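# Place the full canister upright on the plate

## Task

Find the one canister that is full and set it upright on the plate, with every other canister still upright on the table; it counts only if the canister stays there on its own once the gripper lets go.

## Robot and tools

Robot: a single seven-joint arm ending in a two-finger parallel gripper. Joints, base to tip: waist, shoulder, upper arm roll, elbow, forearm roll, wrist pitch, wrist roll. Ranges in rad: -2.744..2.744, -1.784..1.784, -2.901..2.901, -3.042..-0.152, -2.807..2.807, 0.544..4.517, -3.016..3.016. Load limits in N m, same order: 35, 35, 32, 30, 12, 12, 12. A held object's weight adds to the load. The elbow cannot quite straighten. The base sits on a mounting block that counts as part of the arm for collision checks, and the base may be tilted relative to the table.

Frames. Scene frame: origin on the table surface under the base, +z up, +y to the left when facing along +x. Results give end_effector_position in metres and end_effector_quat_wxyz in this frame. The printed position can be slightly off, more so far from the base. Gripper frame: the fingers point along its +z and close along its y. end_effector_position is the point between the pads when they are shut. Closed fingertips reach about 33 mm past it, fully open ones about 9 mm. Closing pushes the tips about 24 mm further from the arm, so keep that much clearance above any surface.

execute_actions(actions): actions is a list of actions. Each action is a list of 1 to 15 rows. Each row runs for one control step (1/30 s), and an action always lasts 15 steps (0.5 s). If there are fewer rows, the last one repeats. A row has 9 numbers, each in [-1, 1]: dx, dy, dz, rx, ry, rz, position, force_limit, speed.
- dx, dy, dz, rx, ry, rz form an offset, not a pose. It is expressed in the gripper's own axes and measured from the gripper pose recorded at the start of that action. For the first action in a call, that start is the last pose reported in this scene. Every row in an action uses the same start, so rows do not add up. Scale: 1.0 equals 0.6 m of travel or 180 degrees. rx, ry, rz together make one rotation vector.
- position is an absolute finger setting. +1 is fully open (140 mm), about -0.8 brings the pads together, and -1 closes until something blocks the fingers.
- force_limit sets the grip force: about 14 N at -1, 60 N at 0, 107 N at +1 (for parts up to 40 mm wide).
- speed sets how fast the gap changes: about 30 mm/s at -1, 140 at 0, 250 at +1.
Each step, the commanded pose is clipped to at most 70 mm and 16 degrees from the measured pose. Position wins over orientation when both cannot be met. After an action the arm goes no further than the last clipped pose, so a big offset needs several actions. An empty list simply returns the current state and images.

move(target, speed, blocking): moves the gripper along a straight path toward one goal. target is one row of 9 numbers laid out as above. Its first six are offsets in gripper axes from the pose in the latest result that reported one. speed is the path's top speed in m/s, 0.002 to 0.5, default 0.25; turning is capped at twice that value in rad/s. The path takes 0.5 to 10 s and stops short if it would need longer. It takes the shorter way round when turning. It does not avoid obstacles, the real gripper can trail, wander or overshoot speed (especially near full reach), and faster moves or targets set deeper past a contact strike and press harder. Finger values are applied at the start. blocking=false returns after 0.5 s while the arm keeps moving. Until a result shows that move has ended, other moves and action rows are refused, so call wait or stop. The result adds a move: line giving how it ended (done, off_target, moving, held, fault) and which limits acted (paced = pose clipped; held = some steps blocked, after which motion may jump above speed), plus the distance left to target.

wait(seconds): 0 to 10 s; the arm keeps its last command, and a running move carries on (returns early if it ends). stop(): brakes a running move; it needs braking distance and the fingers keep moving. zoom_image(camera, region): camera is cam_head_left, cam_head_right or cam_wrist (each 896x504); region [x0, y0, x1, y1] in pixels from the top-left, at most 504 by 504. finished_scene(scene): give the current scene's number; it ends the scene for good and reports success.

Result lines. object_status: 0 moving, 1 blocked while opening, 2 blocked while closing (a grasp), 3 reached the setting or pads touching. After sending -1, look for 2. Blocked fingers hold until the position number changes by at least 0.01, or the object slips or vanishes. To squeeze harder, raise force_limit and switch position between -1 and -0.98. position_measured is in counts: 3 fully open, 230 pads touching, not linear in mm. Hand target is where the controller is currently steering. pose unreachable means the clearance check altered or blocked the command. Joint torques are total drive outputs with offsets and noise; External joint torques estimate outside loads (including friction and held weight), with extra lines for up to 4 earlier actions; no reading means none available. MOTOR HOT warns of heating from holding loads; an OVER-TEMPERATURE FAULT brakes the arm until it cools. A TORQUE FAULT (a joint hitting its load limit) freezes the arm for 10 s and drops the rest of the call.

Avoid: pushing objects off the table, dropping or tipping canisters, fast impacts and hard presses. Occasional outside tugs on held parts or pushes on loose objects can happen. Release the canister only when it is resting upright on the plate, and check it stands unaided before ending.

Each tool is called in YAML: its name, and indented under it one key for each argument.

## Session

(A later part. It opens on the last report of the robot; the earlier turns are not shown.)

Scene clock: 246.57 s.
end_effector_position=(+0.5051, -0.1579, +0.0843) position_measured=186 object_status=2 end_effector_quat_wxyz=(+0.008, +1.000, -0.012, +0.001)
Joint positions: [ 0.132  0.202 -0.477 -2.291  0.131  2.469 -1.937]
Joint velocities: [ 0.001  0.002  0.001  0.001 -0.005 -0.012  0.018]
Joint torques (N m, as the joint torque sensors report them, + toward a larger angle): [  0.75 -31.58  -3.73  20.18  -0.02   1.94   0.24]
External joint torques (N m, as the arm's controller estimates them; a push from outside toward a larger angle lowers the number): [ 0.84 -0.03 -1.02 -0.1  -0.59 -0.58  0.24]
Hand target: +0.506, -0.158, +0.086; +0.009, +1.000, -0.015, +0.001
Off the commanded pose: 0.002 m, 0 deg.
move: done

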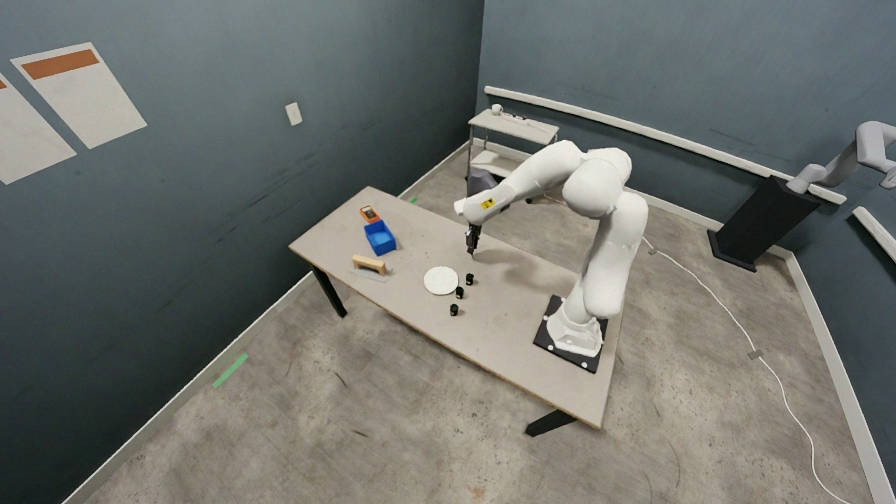

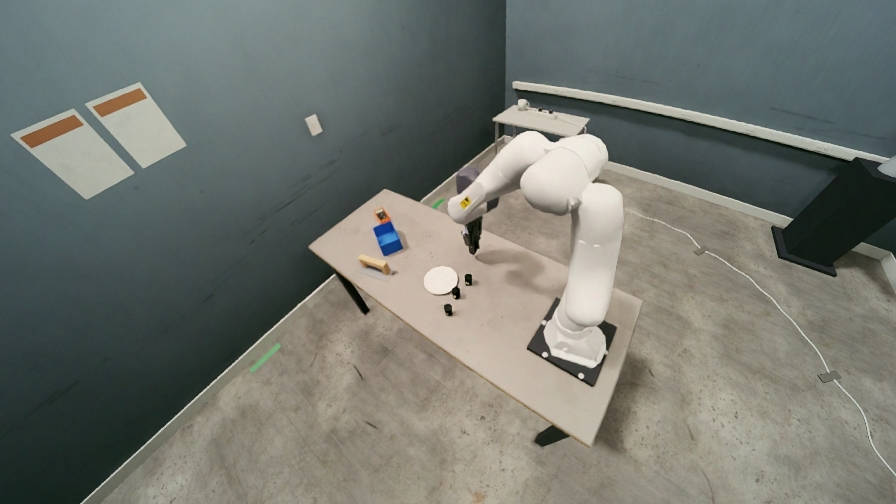

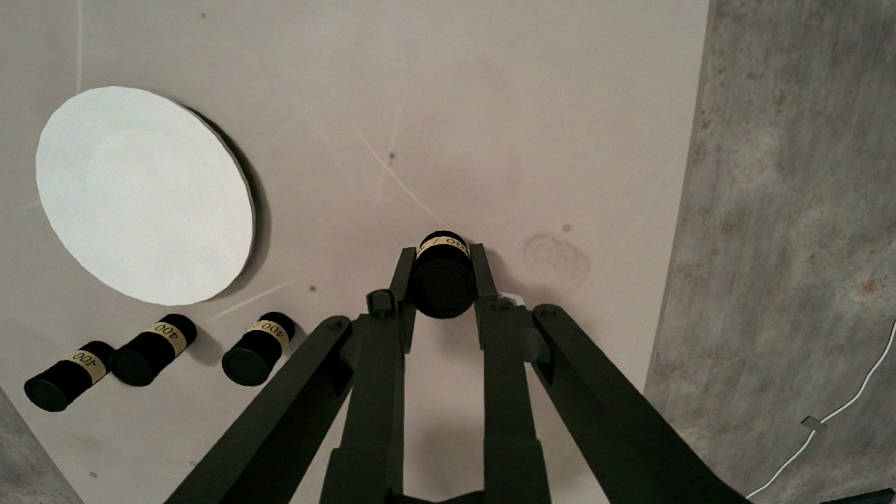

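move:
  target: [0.2, 0, -0.2, 0, 0.25, 0, -1, 0, 0]
  speed: 0.25

execute_actions:
  actions:
    - [[0,0,0,0,0.004,0,-1,0,0],[0,0,0,0,0.006,0,-1,0,0],[0,0,0,0,0.008,0,-1,0,0],[0,0,0,0,0.010,0,-1,0,0],[0,0,0,0,0.012,0,-1,0,0],[0,0,0,0,0.014,0,-1,0,0],[0,0,0,0,0.016,0,-1,0,0],[0,0,0,0,0.018,0,-1,0,0],[0,0,0,0,0.020,0,-1,0,0],[0,0,0,0,0.022,0,-1,0,0],[0,0,0,0,0.024,0,-1,0,0],[0,0,0,0,0.026,0,-1,0,0],[0,0,0,0,0.028,0,-1,0,0],[0,0,0,0,0.030,0,-1,0,0],[0,0,0,0,0.032,0,-1,0,0]]
    - [[0,0,0,0,0.004,0,-1,0,0],[0,0,0,0,0.006,0,-1,0,0],[0,0,0,0,0.008,0,-1,0,0],[0,0,0,0,0.010,0,-1,0,0],[0,0,0,0,0.012,0,-1,0,0],[0,0,0,0,0.014,0,-1,0,0],[0,0,0,0,0.016,0,-1,0,0],[0,0,0,0,0.018,0,-1,0,0],[0,0,0,0,0.020,0,-1,0,0],[0,0,0,0,0.022,0,-1,0,0],[0,0,0,0,0.024,0,-1,0,0],[0,0,0,0,0.026,0,-1,0,0],[0,0,0,0,0.028,0,-1,0,0],[0,0,0,0,0.030,0,-1,0,0],[0,0,0,0,0.032,0,-1,0,0]]
    - [[0,0,0,0,0.004,0,-1,0,0],[0,0,0,0,0.006,0,-1,0,0],[0,0,0,0,0.008,0,-1,0,0],[0,0,0,0,0.010,0,-1,0,0],[0,0,0,0,0.012,0,-1,0,0],[0,0,0,0,0.014,0,-1,0,0],[0,0,0,0,0.016,0,-1,0,0],[0,0,0,0,0.018,0,-1,0,0],[0,0,0,0,0.020,0,-1,0,0],[0,0,0,0,0.022,0,-1,0,0],[0,0,0,0,0.024,0,-1,0,0],[0,0,0,0,0.026,0,-1,0,0],[0,0,0,0,0.028,0,-1,0,0],[0,0,0,0,0.030,0,-1,0,0],[0,0,0,0,0.032,0,-1,0,0]]
    - [[0,0,0,0,0.004,0,-1,0,0],[0,0,0,0,0.006,0,-1,0,0],[0,0,0,0,0.008,0,-1,0,0],[0,0,0,0,0.010,0,-1,0,0],[0,0,0,0,0.012,0,-1,0,0],[0,0,0,0,0.014,0,-1,0,0],[0,0,0,0,0.016,0,-1,0,0],[0,0,0,0,0.018,0,-1,0,0],[0,0,0,0,0.020,0,-1,0,0],[0,0,0,0,0.022,0,-1,0,0],[0,0,0,0,0.024,0,-1,0,0],[0,0,0,0,0.026,0,-1,0,0],[0,0,0,0,0.028,0,-1,0,0],[0,0,0,0,0.030,0,-1,0,0],[0,0,0,0,0.032,0,-1,0,0]]

execute_actions:
  actions:
    - [[0,0,0,0,-0.004,0,-1,0,0],[0,0,0,0,-0.006,0,-1,0,0],[0,0,0,0,-0.008,0,-1,0,0],[0,0,0,0,-0.010,0,-1,0,0],[0,0,0,0,-0.012,0,-1,0,0],[0,0,0,0,-0.014,0,-1,0,0],[0,0,0,0,-0.016,0,-1,0,0],[0,0,0,0,-0.018,0,-1,0,0],[0,0,0,0,-0.020,0,-1,0,0],[0,0,0,0,-0.022,0,-1,0,0],[0,0,0,0,-0.024,0,-1,0,0],[0,0,0,0,-0.026,0,-1,0,0],[0,0,0,0,-0.028,0,-1,0,0],[0,0,0,0,-0.030,0,-1,0,0],[0,0,0,0,-0.032,0,-1,0,0]]
    - [[0,0,0,0,-0.004,0,-1,0,0],[0,0,0,0,-0.006,0,-1,0,0],[0,0,0,0,-0.008,0,-1,0,0],[0,0,0,0,-0.010,0,-1,0,0],[0,0,0,0,-0.012,0,-1,0,0],[0,0,0,0,-0.014,0,-1,0,0],[0,0,0,0,-0.016,0,-1,0,0],[0,0,0,0,-0.018,0,-1,0,0],[0,0,0,0,-0.020,0,-1,0,0],[0,0,0,0,-0.022,0,-1,0,0],[0,0,0,0,-0.024,0,-1,0,0],[0,0,0,0,-0.026,0,-1,0,0],[0,0,0,0,-0.028,0,-1,0,0],[0,0,0,0,-0.030,0,-1,0,0],[0,0,0,0,-0.032,0,-1,0,0]]
    - [[0,0,0,0,-0.004,0,-1,0,0],[0,0,0,0,-0.006,0,-1,0,0],[0,0,0,0,-0.008,0,-1,0,0],[0,0,0,0,-0.010,0,-1,0,0],[0,0,0,0,-0.012,0,-1,0,0],[0,0,0,0,-0.014,0,-1,0,0],[0,0,0,0,-0.016,0,-1,0,0],[0,0,0,0,-0.018,0,-1,0,0],[0,0,0,0,-0.020,0,-1,0,0],[0,0,0,0,-0.022,0,-1,0,0],[0,0,0,0,-0.024,0,-1,0,0],[0,0,0,0,-0.026,0,-1,0,0],[0,0,0,0,-0.028,0,-1,0,0],[0,0,0,0,-0.030,0,-1,0,0],[0,0,0,0,-0.032,0,-1,0,0]]
    - [[0,0,0,0,-0.004,0,-1,0,0],[0,0,0,0,-0.006,0,-1,0,0],[0,0,0,0,-0.008,0,-1,0,0],[0,0,0,0,-0.010,0,-1,0,0],[0,0,0,0,-0.012,0,-1,0,0],[0,0,0,0,-0.014,0,-1,0,0],[0,0,0,0,-0.016,0,-1,0,0],[0,0,0,0,-0.018,0,-1,0,0],[0,0,0,0,-0.020,0,-1,0,0],[0,0,0,0,-0.022,0,-1,0,0],[0,0,0,0,-0.024,0,-1,0,0],[0,0,0,0,-0.026,0,-1,0,0],[0,0,0,0,-0.028,0,-1,0,0],[0,0,0,0,-0.030,0,-1,0,0],[0,0,0,0,-0.032,0,-1,0,0]]

Scene clock: 356.57 s.
end_effector_position=(+0.6256, -0.1560, +0.2035) position_measured=186 object_status=2 end_effector_quat_wxyz=(+0.007, +0.936, -0.018, +0.351)
Joint positions: [-0.037  0.053 -0.163 -2.359  1.365  3.057 -3.011]
Joint velocities: [-0.041 -0.     0.04   0.001  0.001 -0.002 -0.032]
Joint torques (N m, as the joint torque sensors report them, + toward a larger angle): [ -2.16 -29.61   1.12  22.18  -0.98   1.65  -0.22]
External joint torques (N m, as the arm's controller estimates them; a push from outside toward a larger angle lowers the number): [-2.03  0.5   1.61  0.88  0.37 -0.41 -0.24]
Hand target: +0.627, -0.156, +0.206; +0.008, +0.935, -0.013, +0.353
Off the commanded pose: 0.003 m, 4 deg.
joint sent to its limit — the command would take joint 7 (wrist roll) past its lower limit, so that joint was sent only as far as its limit.
move: off_target

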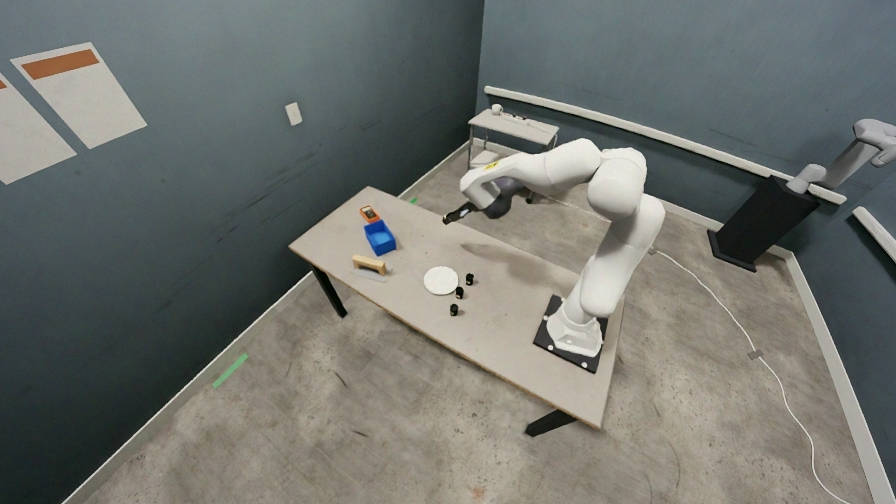

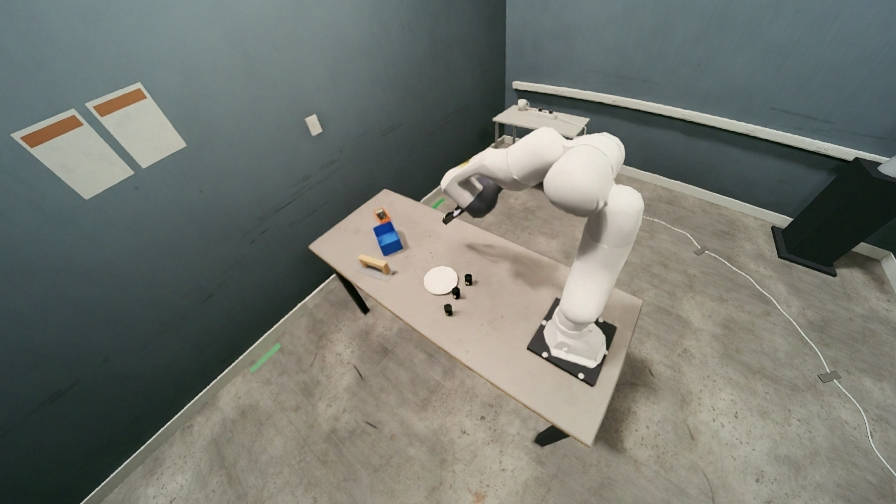

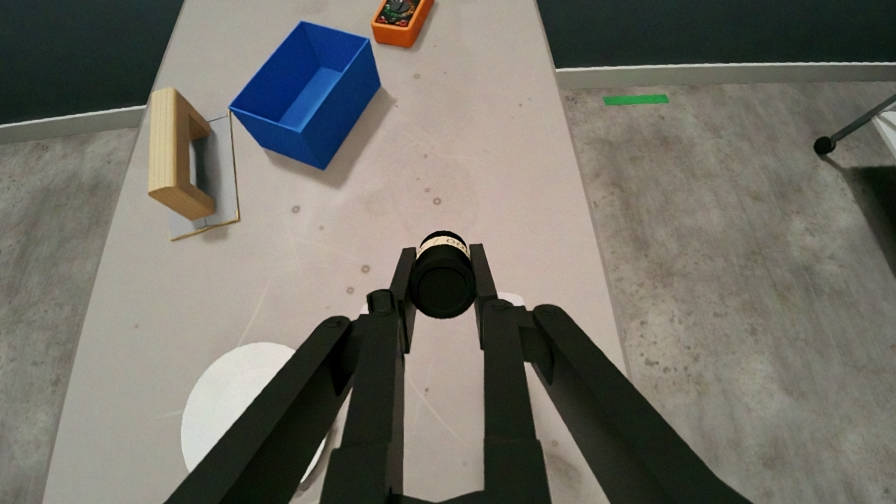

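Scene clock: 358.57 s.
end_effector_position=(+0.6243, -0.1488, +0.2009) position_measured=186 object_status=2 end_effector_quat_wxyz=(-0.003, +0.934, -0.042, +0.354)
Joint positions: [-0.089  0.053 -0.095 -2.359  1.436  3.067 -3.02 ]
Joint velocities: [-0.02  -0.     0.025 -0.002  0.029  0.011  0.   ]
Joint torques (N m, as the joint torque sensors report them, + toward a larger angle): [ -1.92 -28.74   1.69  21.32  -0.94   2.29  -0.14]
External joint torques (N m, as the arm's controller estimates them; a push from outside toward a larger angle lowers the number): [-1.68  1.56  2.18  0.2   0.49  0.34 -0.16]
External joint torques at the end of the 1st action: [-2.17  1.58  1.5   0.54  0.5   0.36 -0.09]
External joint torques at the end of the 2nd action: [-1.5   1.37  1.32  0.03  0.64  0.43 -0.2 ]
External joint torques at the end of the 3rd action: [-1.89  1.64  1.42 -0.16  0.5   0.33 -0.14]
Hand target: +0.625, -0.151, +0.202; -0.001, +0.934, -0.044, +0.356
Off the commanded pose: 0.002 m, 6 deg.
joint sent to its limit — the command would take joint 7 (wrist roll) past its lower limit, so that joint was sent only as far as its limit.

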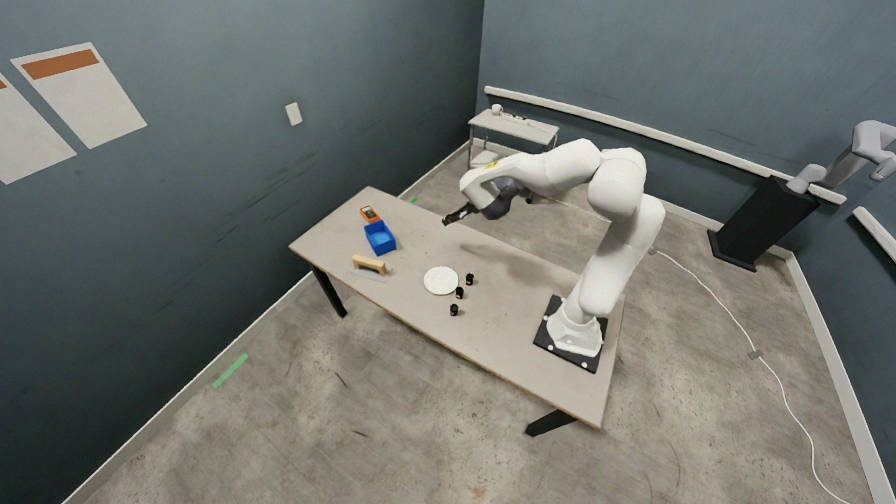

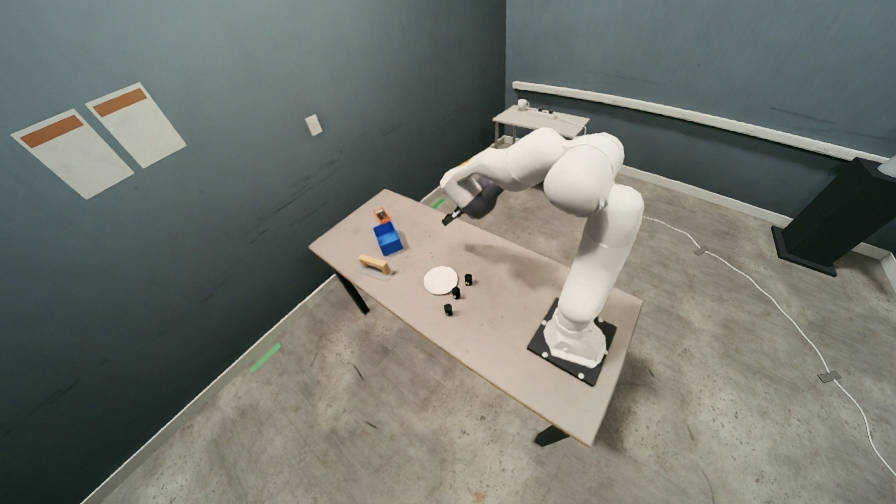

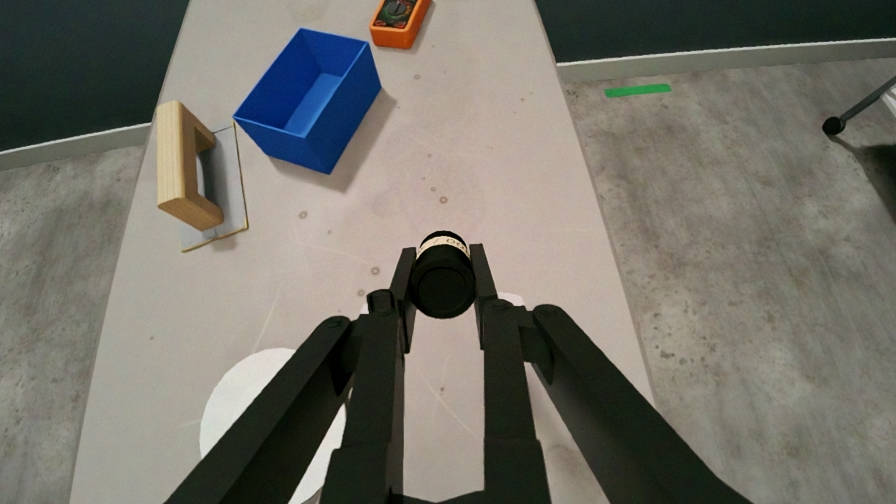

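Scene clock: 360.57 s.
end_effector_position=(+0.6200, -0.1654, +0.1979) position_measured=186 object_status=2 end_effector_quat_wxyz=(+0.037, +0.962, +0.085, +0.255)
Joint positions: [-0.056  0.049 -0.248 -2.358  0.469  2.89  -2.425]
Joint velocities: [ 0.038  0.024 -0.087  0.109 -0.427 -0.197  0.34 ]
Joint torques (N m, as the joint torque sensors report them, + toward a larger angle): [  0.85 -29.03  -1.44  22.91  -0.51   2.75   0.3 ]
External joint torques (N m, as the arm's controller estimates them; a push from outside toward a larger angle lowers the number): [ 0.86  1.51 -1.11  1.42 -0.64 -0.35  0.29]
External joint torques at the end of the 1st action: [ 0.83 -1.23 -1.29 -2.86 -0.67 -0.28  0.36]
External joint torques at the end of the 2nd action: [ 0.81 -0.95 -1.48 -1.92 -0.7  -0.38  0.31]
External joint torques at the end of the 3rd action: [ 1.74  0.29 -2.06  0.8  -0.62 -0.38  0.3 ]
Hand target: +0.618, -0.162, +0.196; +0.027, +0.968, +0.058, +0.244
Off the commanded pose: 0.005 m, 4 deg.

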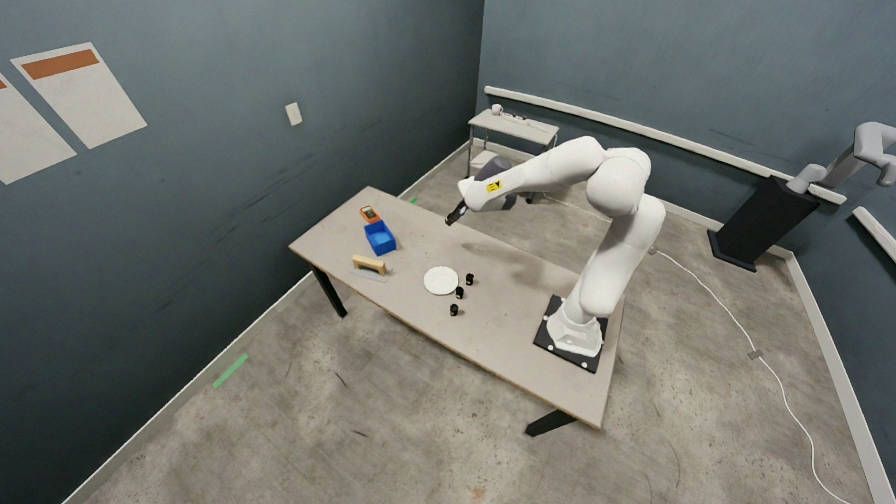

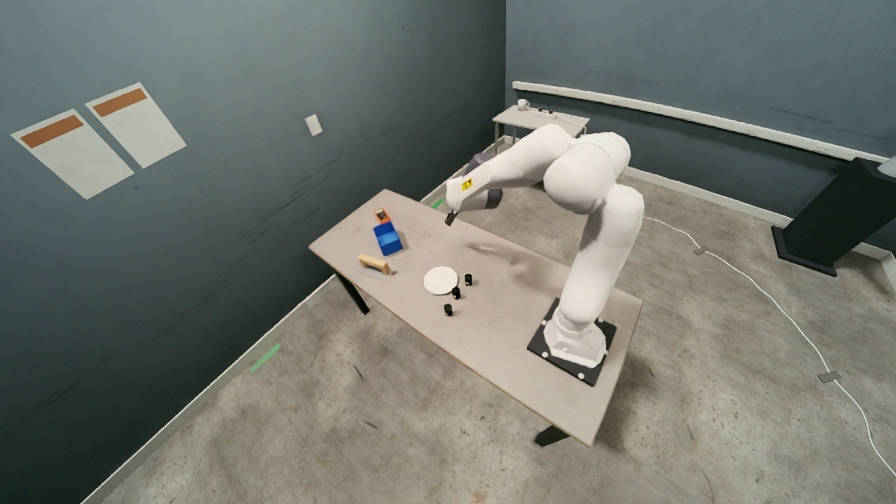

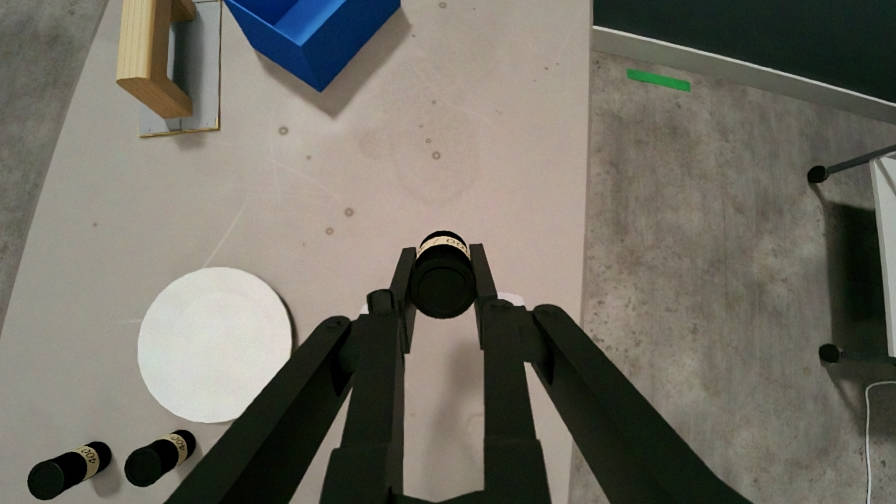

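move:
  target: [-0.0297, -0.3767, -0.0702, 0.0239, -0.1645, 0.0548, -1, 0, 0]
  speed: 0.25

Scene clock: 397.07 s.
end_effector_position=(+0.5483, +0.0569, +0.1974) position_measured=186 object_status=2 end_effector_quat_wxyz=(-0.003, +1.000, +0.005, -0.003)
Joint positions: [ 0.132  0.063 -0.086 -2.109  0.021  2.164 -1.496]
Joint velocities: [ 0.001  0.001 -0.    -0.    -0.001 -0.004  0.032]
Joint torques (N m, as the joint torque sensors report them, + toward a larger angle): [  0.4  -31.55   0.06  23.82   0.19   2.05   0.23]
External joint torques (N m, as the arm's controller estimates them; a push from outside toward a larger angle lowers the number): [ 0.51  1.37  0.26  0.69 -0.53 -0.43  0.23]
Hand target: +0.549, +0.058, +0.198; -0.002, +1.000, +0.000, -0.003
Off the commanded pose: 0.004 m, 1 deg.
move: off_target

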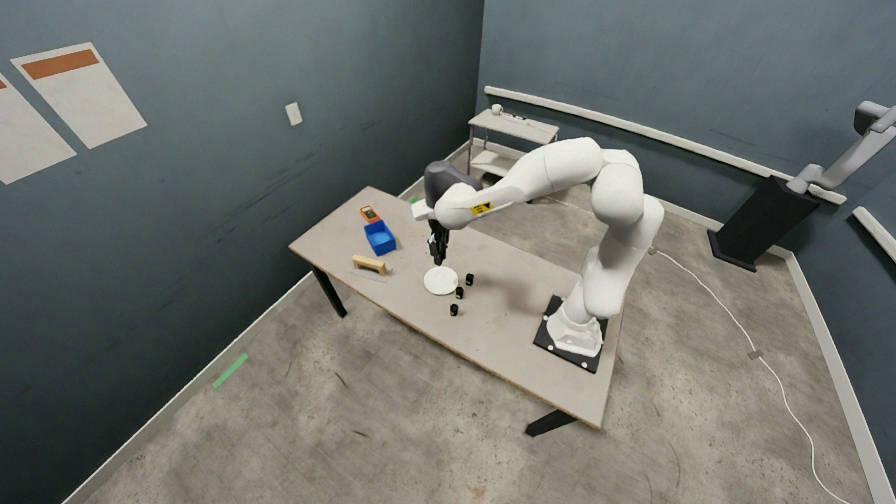

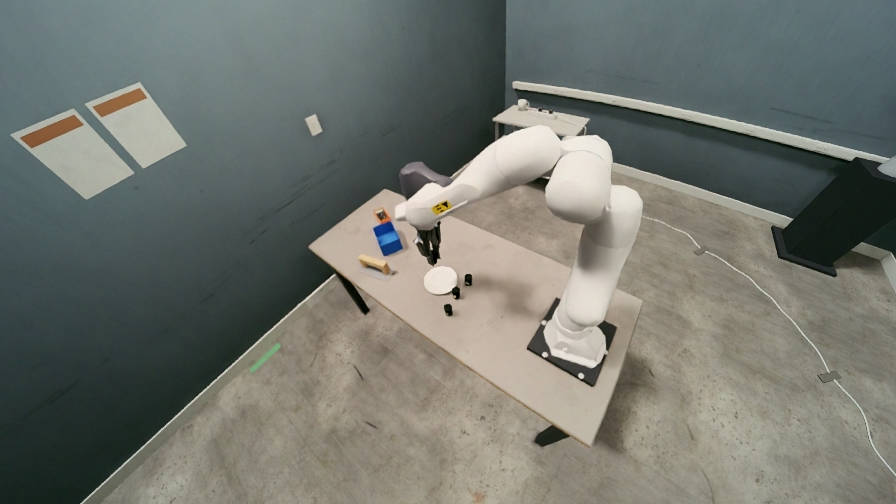

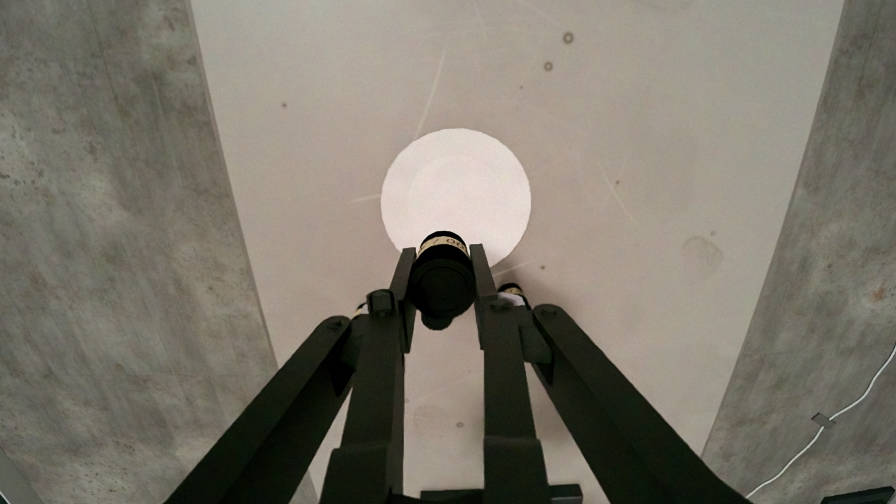

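execute_actions:
  actions:
    - [[0,0,0.005,0,0,0,-1,0,0],[0,0,0.0074,0,0,0,-1,0,0],[0,0,0.0098,0,0,0,-1,0,0],[0,0,0.0122,0,0,0,-1,0,0],[0,0,0.0146,0,0,0,-1,0,0],[0,0,0.017,0,0,0,-1,0,0],[0,0,0.0194,0,0,0,-1,0,0],[0,0,0.0218,0,0,0,-1,0,0],[0,0,0.0242,0,0,0,-1,0,0],[0,0,0.0266,0,0,0,-1,0,0],[0,0,0.029,0,0,0,-1,0,0],[0,0,0.0314,0,0,0,-1,0,0],[0,0,0.0338,0,0,0,-1,0,0],[0,0,0.0362,0,0,0,-1,0,0],[0,0,0.0386,0,0,0,-1,0,0]]
    - [[0,0,0.005,0,0,0,-1,0,0],[0,0,0.0074,0,0,0,-1,0,0],[0,0,0.0098,0,0,0,-1,0,0],[0,0,0.0122,0,0,0,-1,0,0],[0,0,0.0146,0,0,0,-1,0,0],[0,0,0.017,0,0,0,-1,0,0],[0,0,0.0194,0,0,0,-1,0,0],[0,0,0.0218,0,0,0,-1,0,0],[0,0,0.0242,0,0,0,-1,0,0],[0,0,0.0266,0,0,0,-1,0,0],[0,0,0.029,0,0,0,-1,0,0],[0,0,0.0314,0,0,0,-1,0,0],[0,0,0.0338,0,0,0,-1,0,0],[0,0,0.0362,0,0,0,-1,0,0],[0,0,0.0386,0,0,0,-1,0,0]]
    - [[0,0,0.005,0,0,0,-1,0,0],[0,0,0.0074,0,0,0,-1,0,0],[0,0,0.0098,0,0,0,-1,0,0],[0,0,0.0122,0,0,0,-1,0,0],[0,0,0.0146,0,0,0,-1,0,0],[0,0,0.017,0,0,0,-1,0,0],[0,0,0.0194,0,0,0,-1,0,0],[0,0,0.0218,0,0,0,-1,0,0],[0,0,0.0242,0,0,0,-1,0,0],[0,0,0.0266,0,0,0,-1,0,0],[0,0,0.029,0,0,0,-1,0,0],[0,0,0.0314,0,0,0,-1,0,0],[0,0,0.0338,0,0,0,-1,0,0],[0,0,0.0362,0,0,0,-1,0,0],[0,0,0.0386,0,0,0,-1,0,0]]
    - [[0,0,0.005,0,0,0,-1,0,0],[0,0,0.0074,0,0,0,-1,0,0],[0,0,0.0098,0,0,0,-1,0,0],[0,0,0.0122,0,0,0,-1,0,0],[0,0,0.0146,0,0,0,-1,0,0],[0,0,0.017,0,0,0,-1,0,0],[0,0,0.0194,0,0,0,-1,0,0],[0,0,0.0218,0,0,0,-1,0,0],[0,0,0.0242,0,0,0,-1,0,0],[0,0,0.0266,0,0,0,-1,0,0],[0,0,0.029,0,0,0,-1,0,0],[0,0,0.0314,0,0,0,-1,0,0],[0,0,0.0338,0,0,0,-1,0,0],[0,0,0.0362,0,0,0,-1,0,0],[0,0,0.0386,0,0,0,-1,0,0]]

execute_actions:
  actions:
    - [[0,0,-0.005,0,0,0,-1,0,0],[0,0,-0.0074,0,0,0,-1,0,0],[0,0,-0.0098,0,0,0,-1,0,0],[0,0,-0.0122,0,0,0,-1,0,0],[0,0,-0.0146,0,0,0,-1,0,0],[0,0,-0.017,0,0,0,-1,0,0],[0,0,-0.0194,0,0,0,-1,0,0],[0,0,-0.0218,0,0,0,-1,0,0],[0,0,-0.0242,0,0,0,-1,0,0],[0,0,-0.0266,0,0,0,-1,0,0],[0,0,-0.029,0,0,0,-1,0,0],[0,0,-0.0314,0,0,0,-1,0,0],[0,0,-0.0338,0,0,0,-1,0,0],[0,0,-0.0362,0,0,0,-1,0,0],[0,0,-0.0386,0,0,0,-1,0,0]]
    - [[0,0,-0.005,0,0,0,-1,0,0],[0,0,-0.0074,0,0,0,-1,0,0],[0,0,-0.0098,0,0,0,-1,0,0],[0,0,-0.0122,0,0,0,-1,0,0],[0,0,-0.0146,0,0,0,-1,0,0],[0,0,-0.017,0,0,0,-1,0,0],[0,0,-0.0194,0,0,0,-1,0,0],[0,0,-0.0218,0,0,0,-1,0,0],[0,0,-0.0242,0,0,0,-1,0,0],[0,0,-0.0266,0,0,0,-1,0,0],[0,0,-0.029,0,0,0,-1,0,0],[0,0,-0.0314,0,0,0,-1,0,0],[0,0,-0.0338,0,0,0,-1,0,0],[0,0,-0.0362,0,0,0,-1,0,0],[0,0,-0.0386,0,0,0,-1,0,0]]
    - [[0,0,-0.005,0,0,0,-1,0,0],[0,0,-0.0074,0,0,0,-1,0,0],[0,0,-0.0098,0,0,0,-1,0,0],[0,0,-0.0122,0,0,0,-1,0,0],[0,0,-0.0146,0,0,0,-1,0,0],[0,0,-0.017,0,0,0,-1,0,0],[0,0,-0.0194,0,0,0,-1,0,0],[0,0,-0.0218,0,0,0,-1,0,0],[0,0,-0.0242,0,0,0,-1,0,0],[0,0,-0.0266,0,0,0,-1,0,0],[0,0,-0.029,0,0,0,-1,0,0],[0,0,-0.0314,0,0,0,-1,0,0],[0,0,-0.0338,0,0,0,-1,0,0],[0,0,-0.0362,0,0,0,-1,0,0],[0,0,-0.0386,0,0,0,-1,0,0]]
    - [[0,0,-0.005,0,0,0,-1,0,0],[0,0,-0.0074,0,0,0,-1,0,0],[0,0,-0.0098,0,0,0,-1,0,0],[0,0,-0.0122,0,0,0,-1,0,0],[0,0,-0.0146,0,0,0,-1,0,0],[0,0,-0.017,0,0,0,-1,0,0],[0,0,-0.0194,0,0,0,-1,0,0],[0,0,-0.0218,0,0,0,-1,0,0],[0,0,-0.0242,0,0,0,-1,0,0],[0,0,-0.0266,0,0,0,-1,0,0],[0,0,-0.029,0,0,0,-1,0,0],[0,0,-0.0314,0,0,0,-1,0,0],[0,0,-0.0338,0,0,0,-1,0,0],[0,0,-0.0362,0,0,0,-1,0,0],[0,0,-0.0386,0,0,0,-1,0,0]]

Scene clock: 449.40 s.
end_effector_position=(+0.5366, +0.0527, +0.1168) position_measured=186 object_status=2 end_effector_quat_wxyz=(+0.004, +1.000, +0.001, -0.021)
Joint positions: [ 0.132  0.174 -0.086 -2.184  0.022  2.312 -1.493]
Joint velocities: [-0.001  0.071 -0.    -0.03   0.007  0.09   0.   ]
Joint torques (N m, as the joint torque sensors report them, + toward a larger angle): [ -1.06 -33.94  -0.22  18.82   1.18   2.75  -0.11]
External joint torques (N m, as the arm's controller estimates them; a push from outside toward a larger angle lowers the number): [-0.74  1.68  0.35 -2.98  0.56  0.32 -0.11]
External joint torques at the end of the 1st action: [-0.27  1.62  0.19 -1.95  0.61  0.45 -0.16]
External joint torques at the end of the 2nd action: [-0.56  2.31  0.11 -2.33  0.66  0.41 -0.12]
External joint torques at the end of the 3rd action: [-0.89  1.38  0.24 -1.95  0.64  0.23 -0.11]
Hand target: +0.539, +0.053, +0.114; +0.003, +1.000, +0.001, -0.017
Off the commanded pose: 0.004 m, 1 deg.

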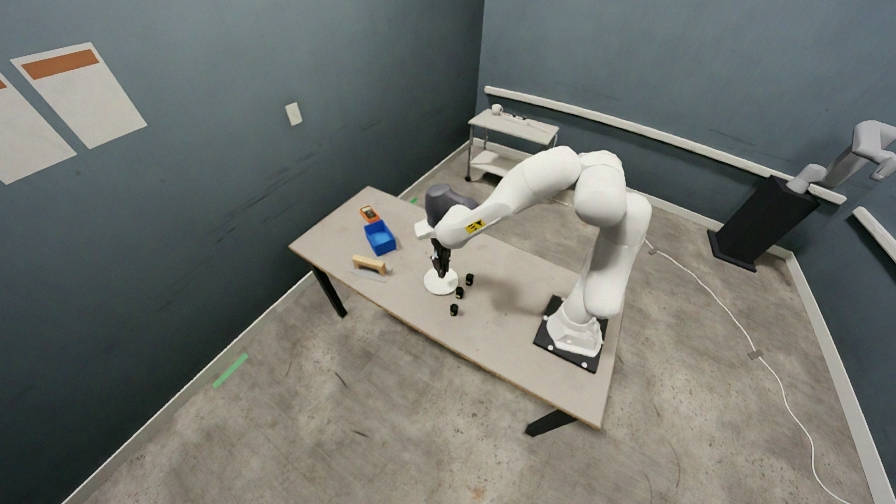

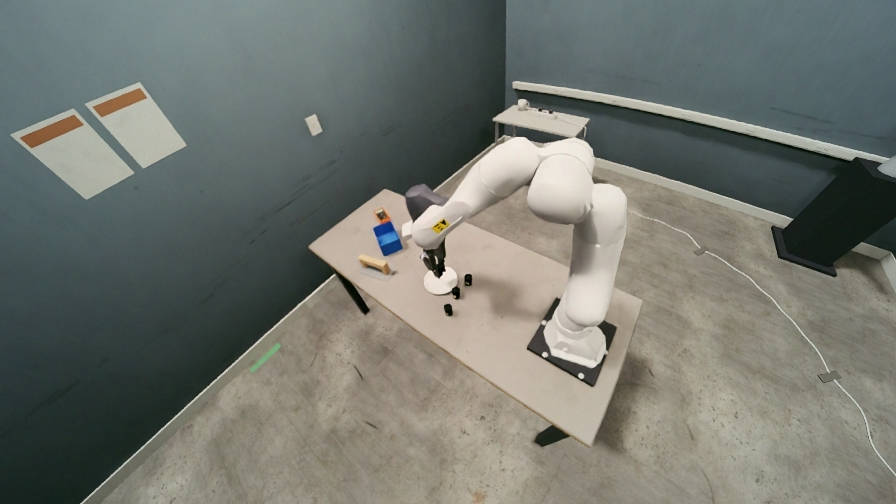

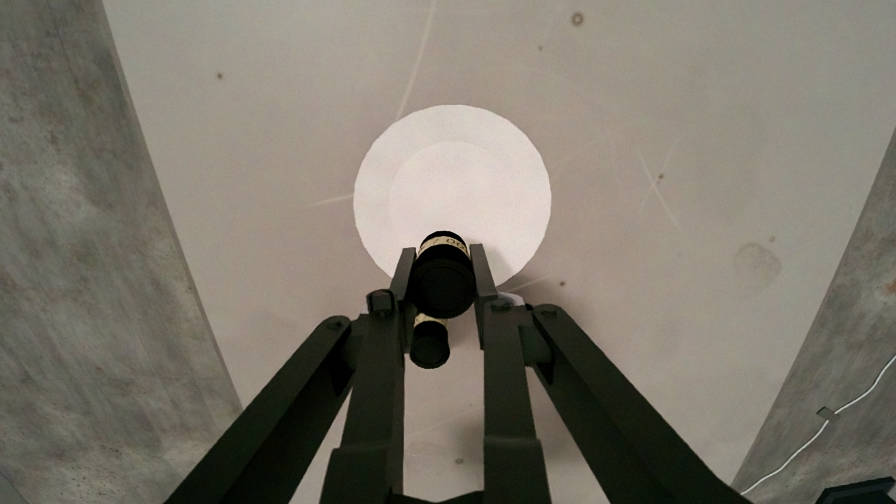

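Scene clock: 451.40 s.
end_effector_position=(+0.5431, +0.0563, +0.1890) position_measured=186 object_status=2 end_effector_quat_wxyz=(-0.002, +1.000, +0.003, -0.013)
Joint positions: [ 0.132  0.074 -0.086 -2.112  0.021  2.159 -1.493]
Joint velocities: [ 0.    -0.049  0.002  0.054 -0.001 -0.093 -0.001]
Joint torques (N m, as the joint torque sensors report them, + toward a larger angle): [ -0.44 -33.24  -0.55  23.06   0.21   1.89   0.14]
External joint torques (N m, as the arm's controller estimates them; a push from outside toward a larger angle lowers the number): [-0.3  -0.53 -0.29  0.41 -0.5  -0.52  0.14]
External joint torques at the end of the 1st action: [-0.07  0.23 -0.38  0.58 -0.52 -0.53  0.13]
External joint torques at the end of the 2nd action: [-0.03  0.48 -0.31  0.63 -0.5  -0.58  0.13]
External joint torques at the end of the 3rd action: [-0.12 -0.57 -0.44  1.11 -0.56 -0.56  0.12]
Hand target: +0.542, +0.056, +0.194; -0.001, +1.000, +0.003, -0.015
Off the commanded pose: 0.005 m, 0 deg.

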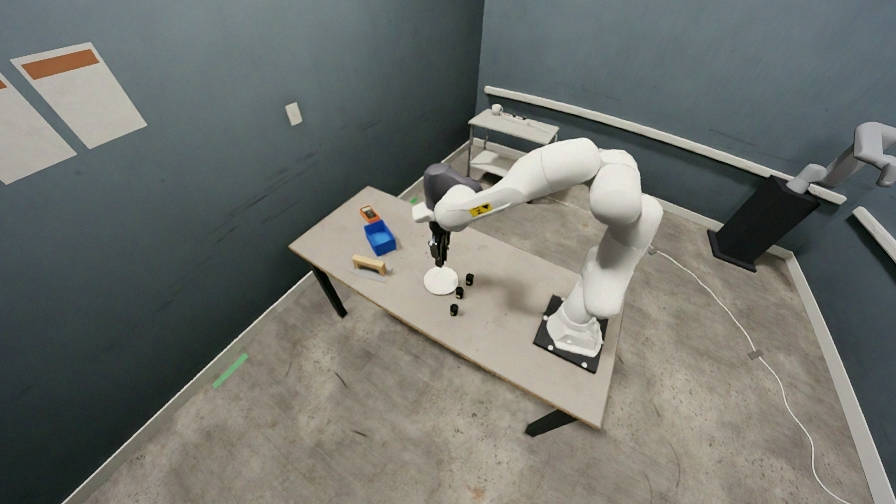

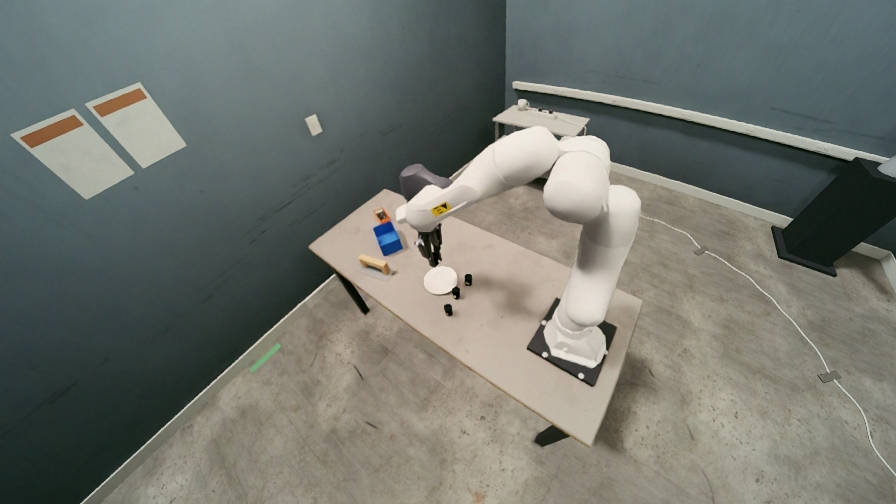

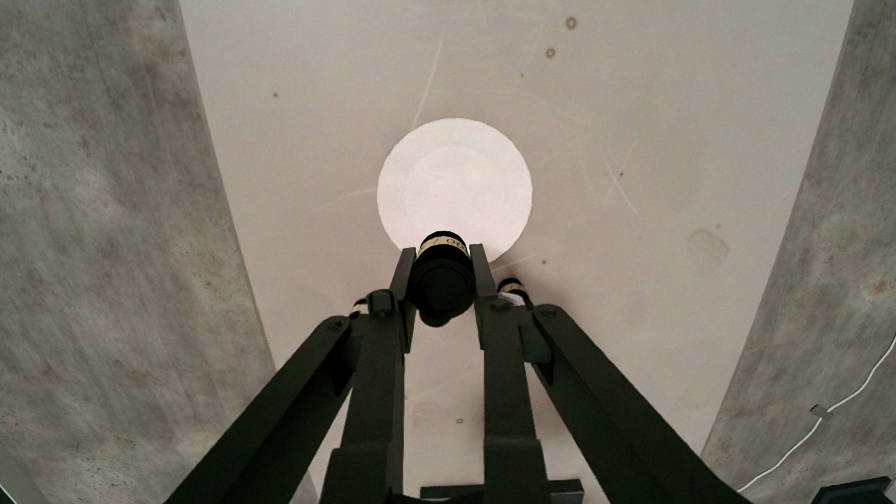

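move:
  target: [0.0198, 0.0172, 0.19, -0.0013, 0.0083, 0.0019, -1, 0, 0]
  speed: 0.15

Scene clock: 470.63 s.
end_effector_position=(+0.5513, +0.0444, +0.0732) position_measured=186 object_status=2 end_effector_quat_wxyz=(+0.004, +1.000, -0.002, -0.003)
Joint positions: [ 0.119  0.264 -0.087 -2.198  0.033  2.453 -1.51 ]
Joint velocities: [ 0.    -0.001 -0.001 -0.     0.001  0.01  -0.004]
Joint torques (N m, as the joint torque sensors report them, + toward a larger angle): [ -2.13 -35.44  -0.7   19.74   1.15   2.74  -0.17]
External joint torques (N m, as the arm's controller estimates them; a push from outside toward a larger angle lowers the number): [-1.9   1.46 -0.04 -0.7   0.59  0.23 -0.17]
Hand target: +0.553, +0.043, +0.074; +0.003, +1.000, -0.002, +0.000
Off the commanded pose: 0.002 m, 0 deg.
move: done

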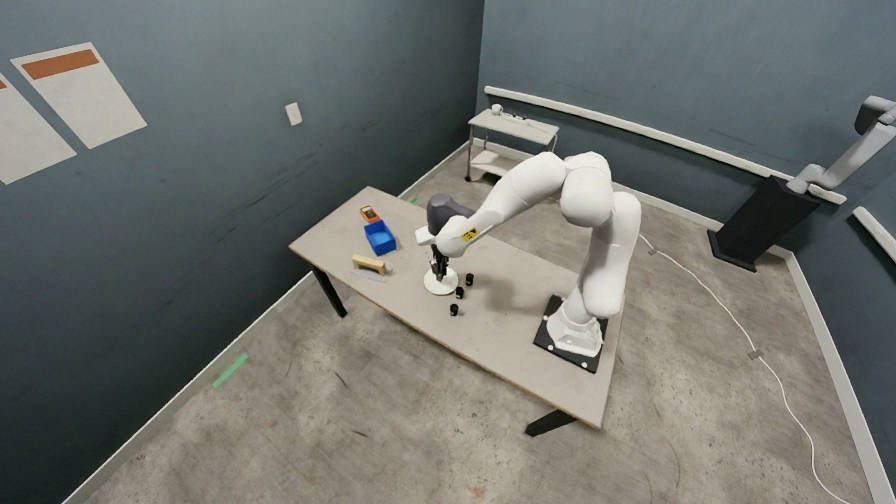

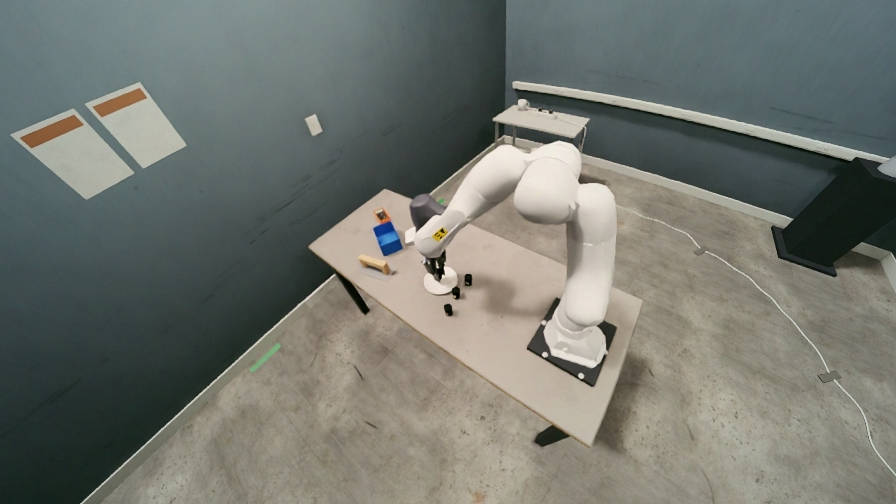

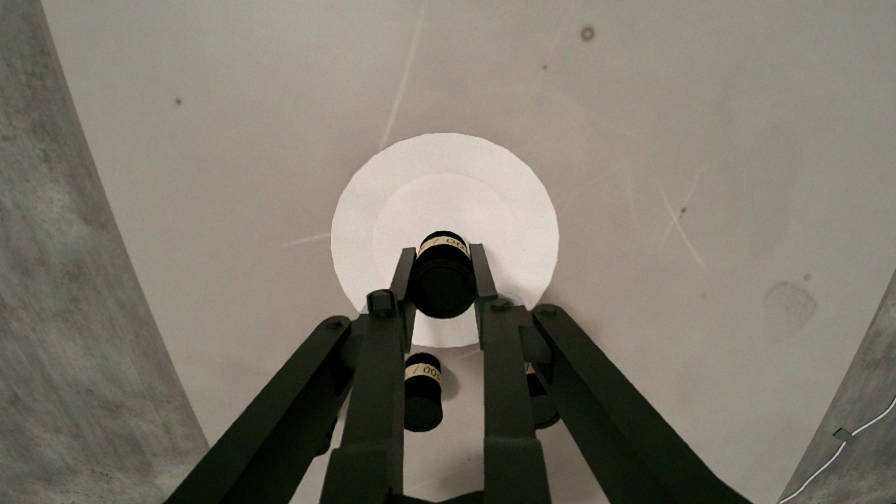

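move:
  target: [0, 0, 0.0253, 0, 0, 0, -1, 0, 0]
  speed: 0.04

Scene clock: 478.57 s.
end_effector_position=(+0.5503, +0.0435, +0.0580) position_measured=186 object_status=2 end_effector_quat_wxyz=(+0.005, +1.000, -0.002, -0.005)
Joint positions: [ 0.119  0.294 -0.087 -2.201  0.034  2.482 -1.511]
Joint velocities: [ 0.    -0.001  0.     0.002  0.001  0.015  0.001]
Joint torques (N m, as the joint torque sensors report them, + toward a larger angle): [ -1.07 -35.8   -0.06  18.12   1.22   2.85  -0.06]
External joint torques (N m, as the arm's controller estimates them; a push from outside toward a larger angle lowers the number): [-0.86  1.56  0.62 -1.88  0.69  0.35 -0.07]
Hand target: +0.551, +0.044, +0.058; +0.004, +1.000, -0.002, -0.002
Off the commanded pose: 0.001 m, 0 deg.
move: done

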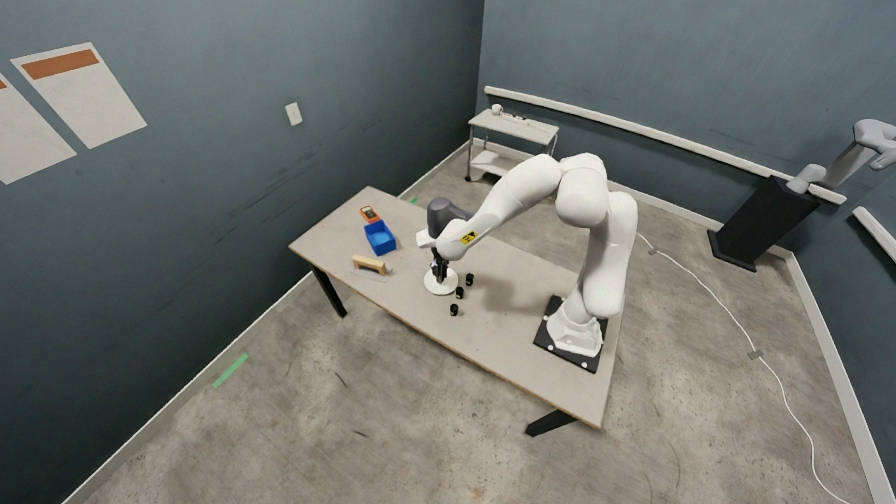

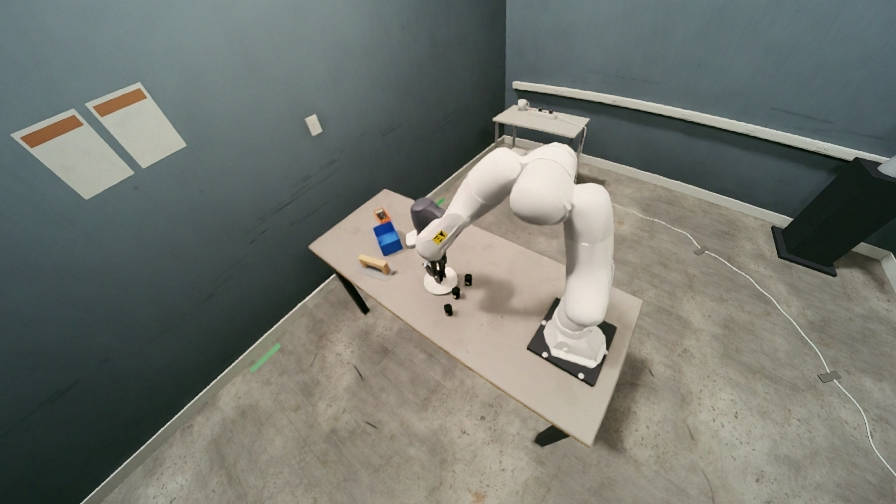

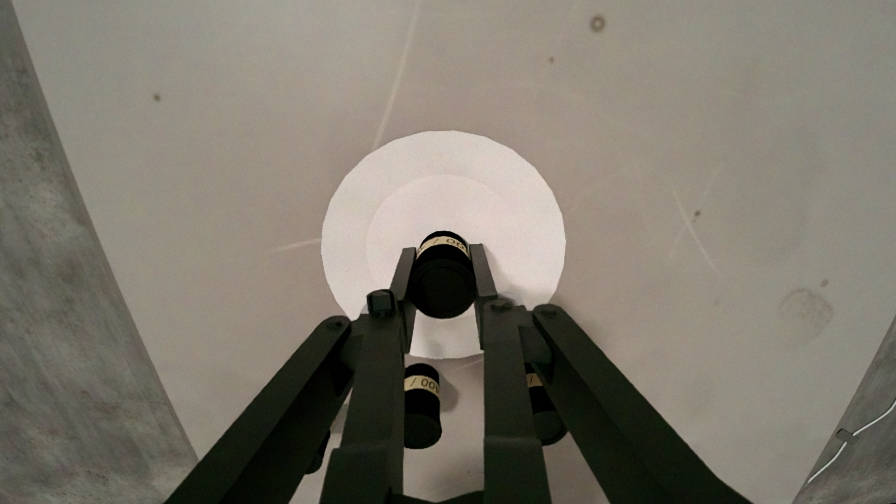

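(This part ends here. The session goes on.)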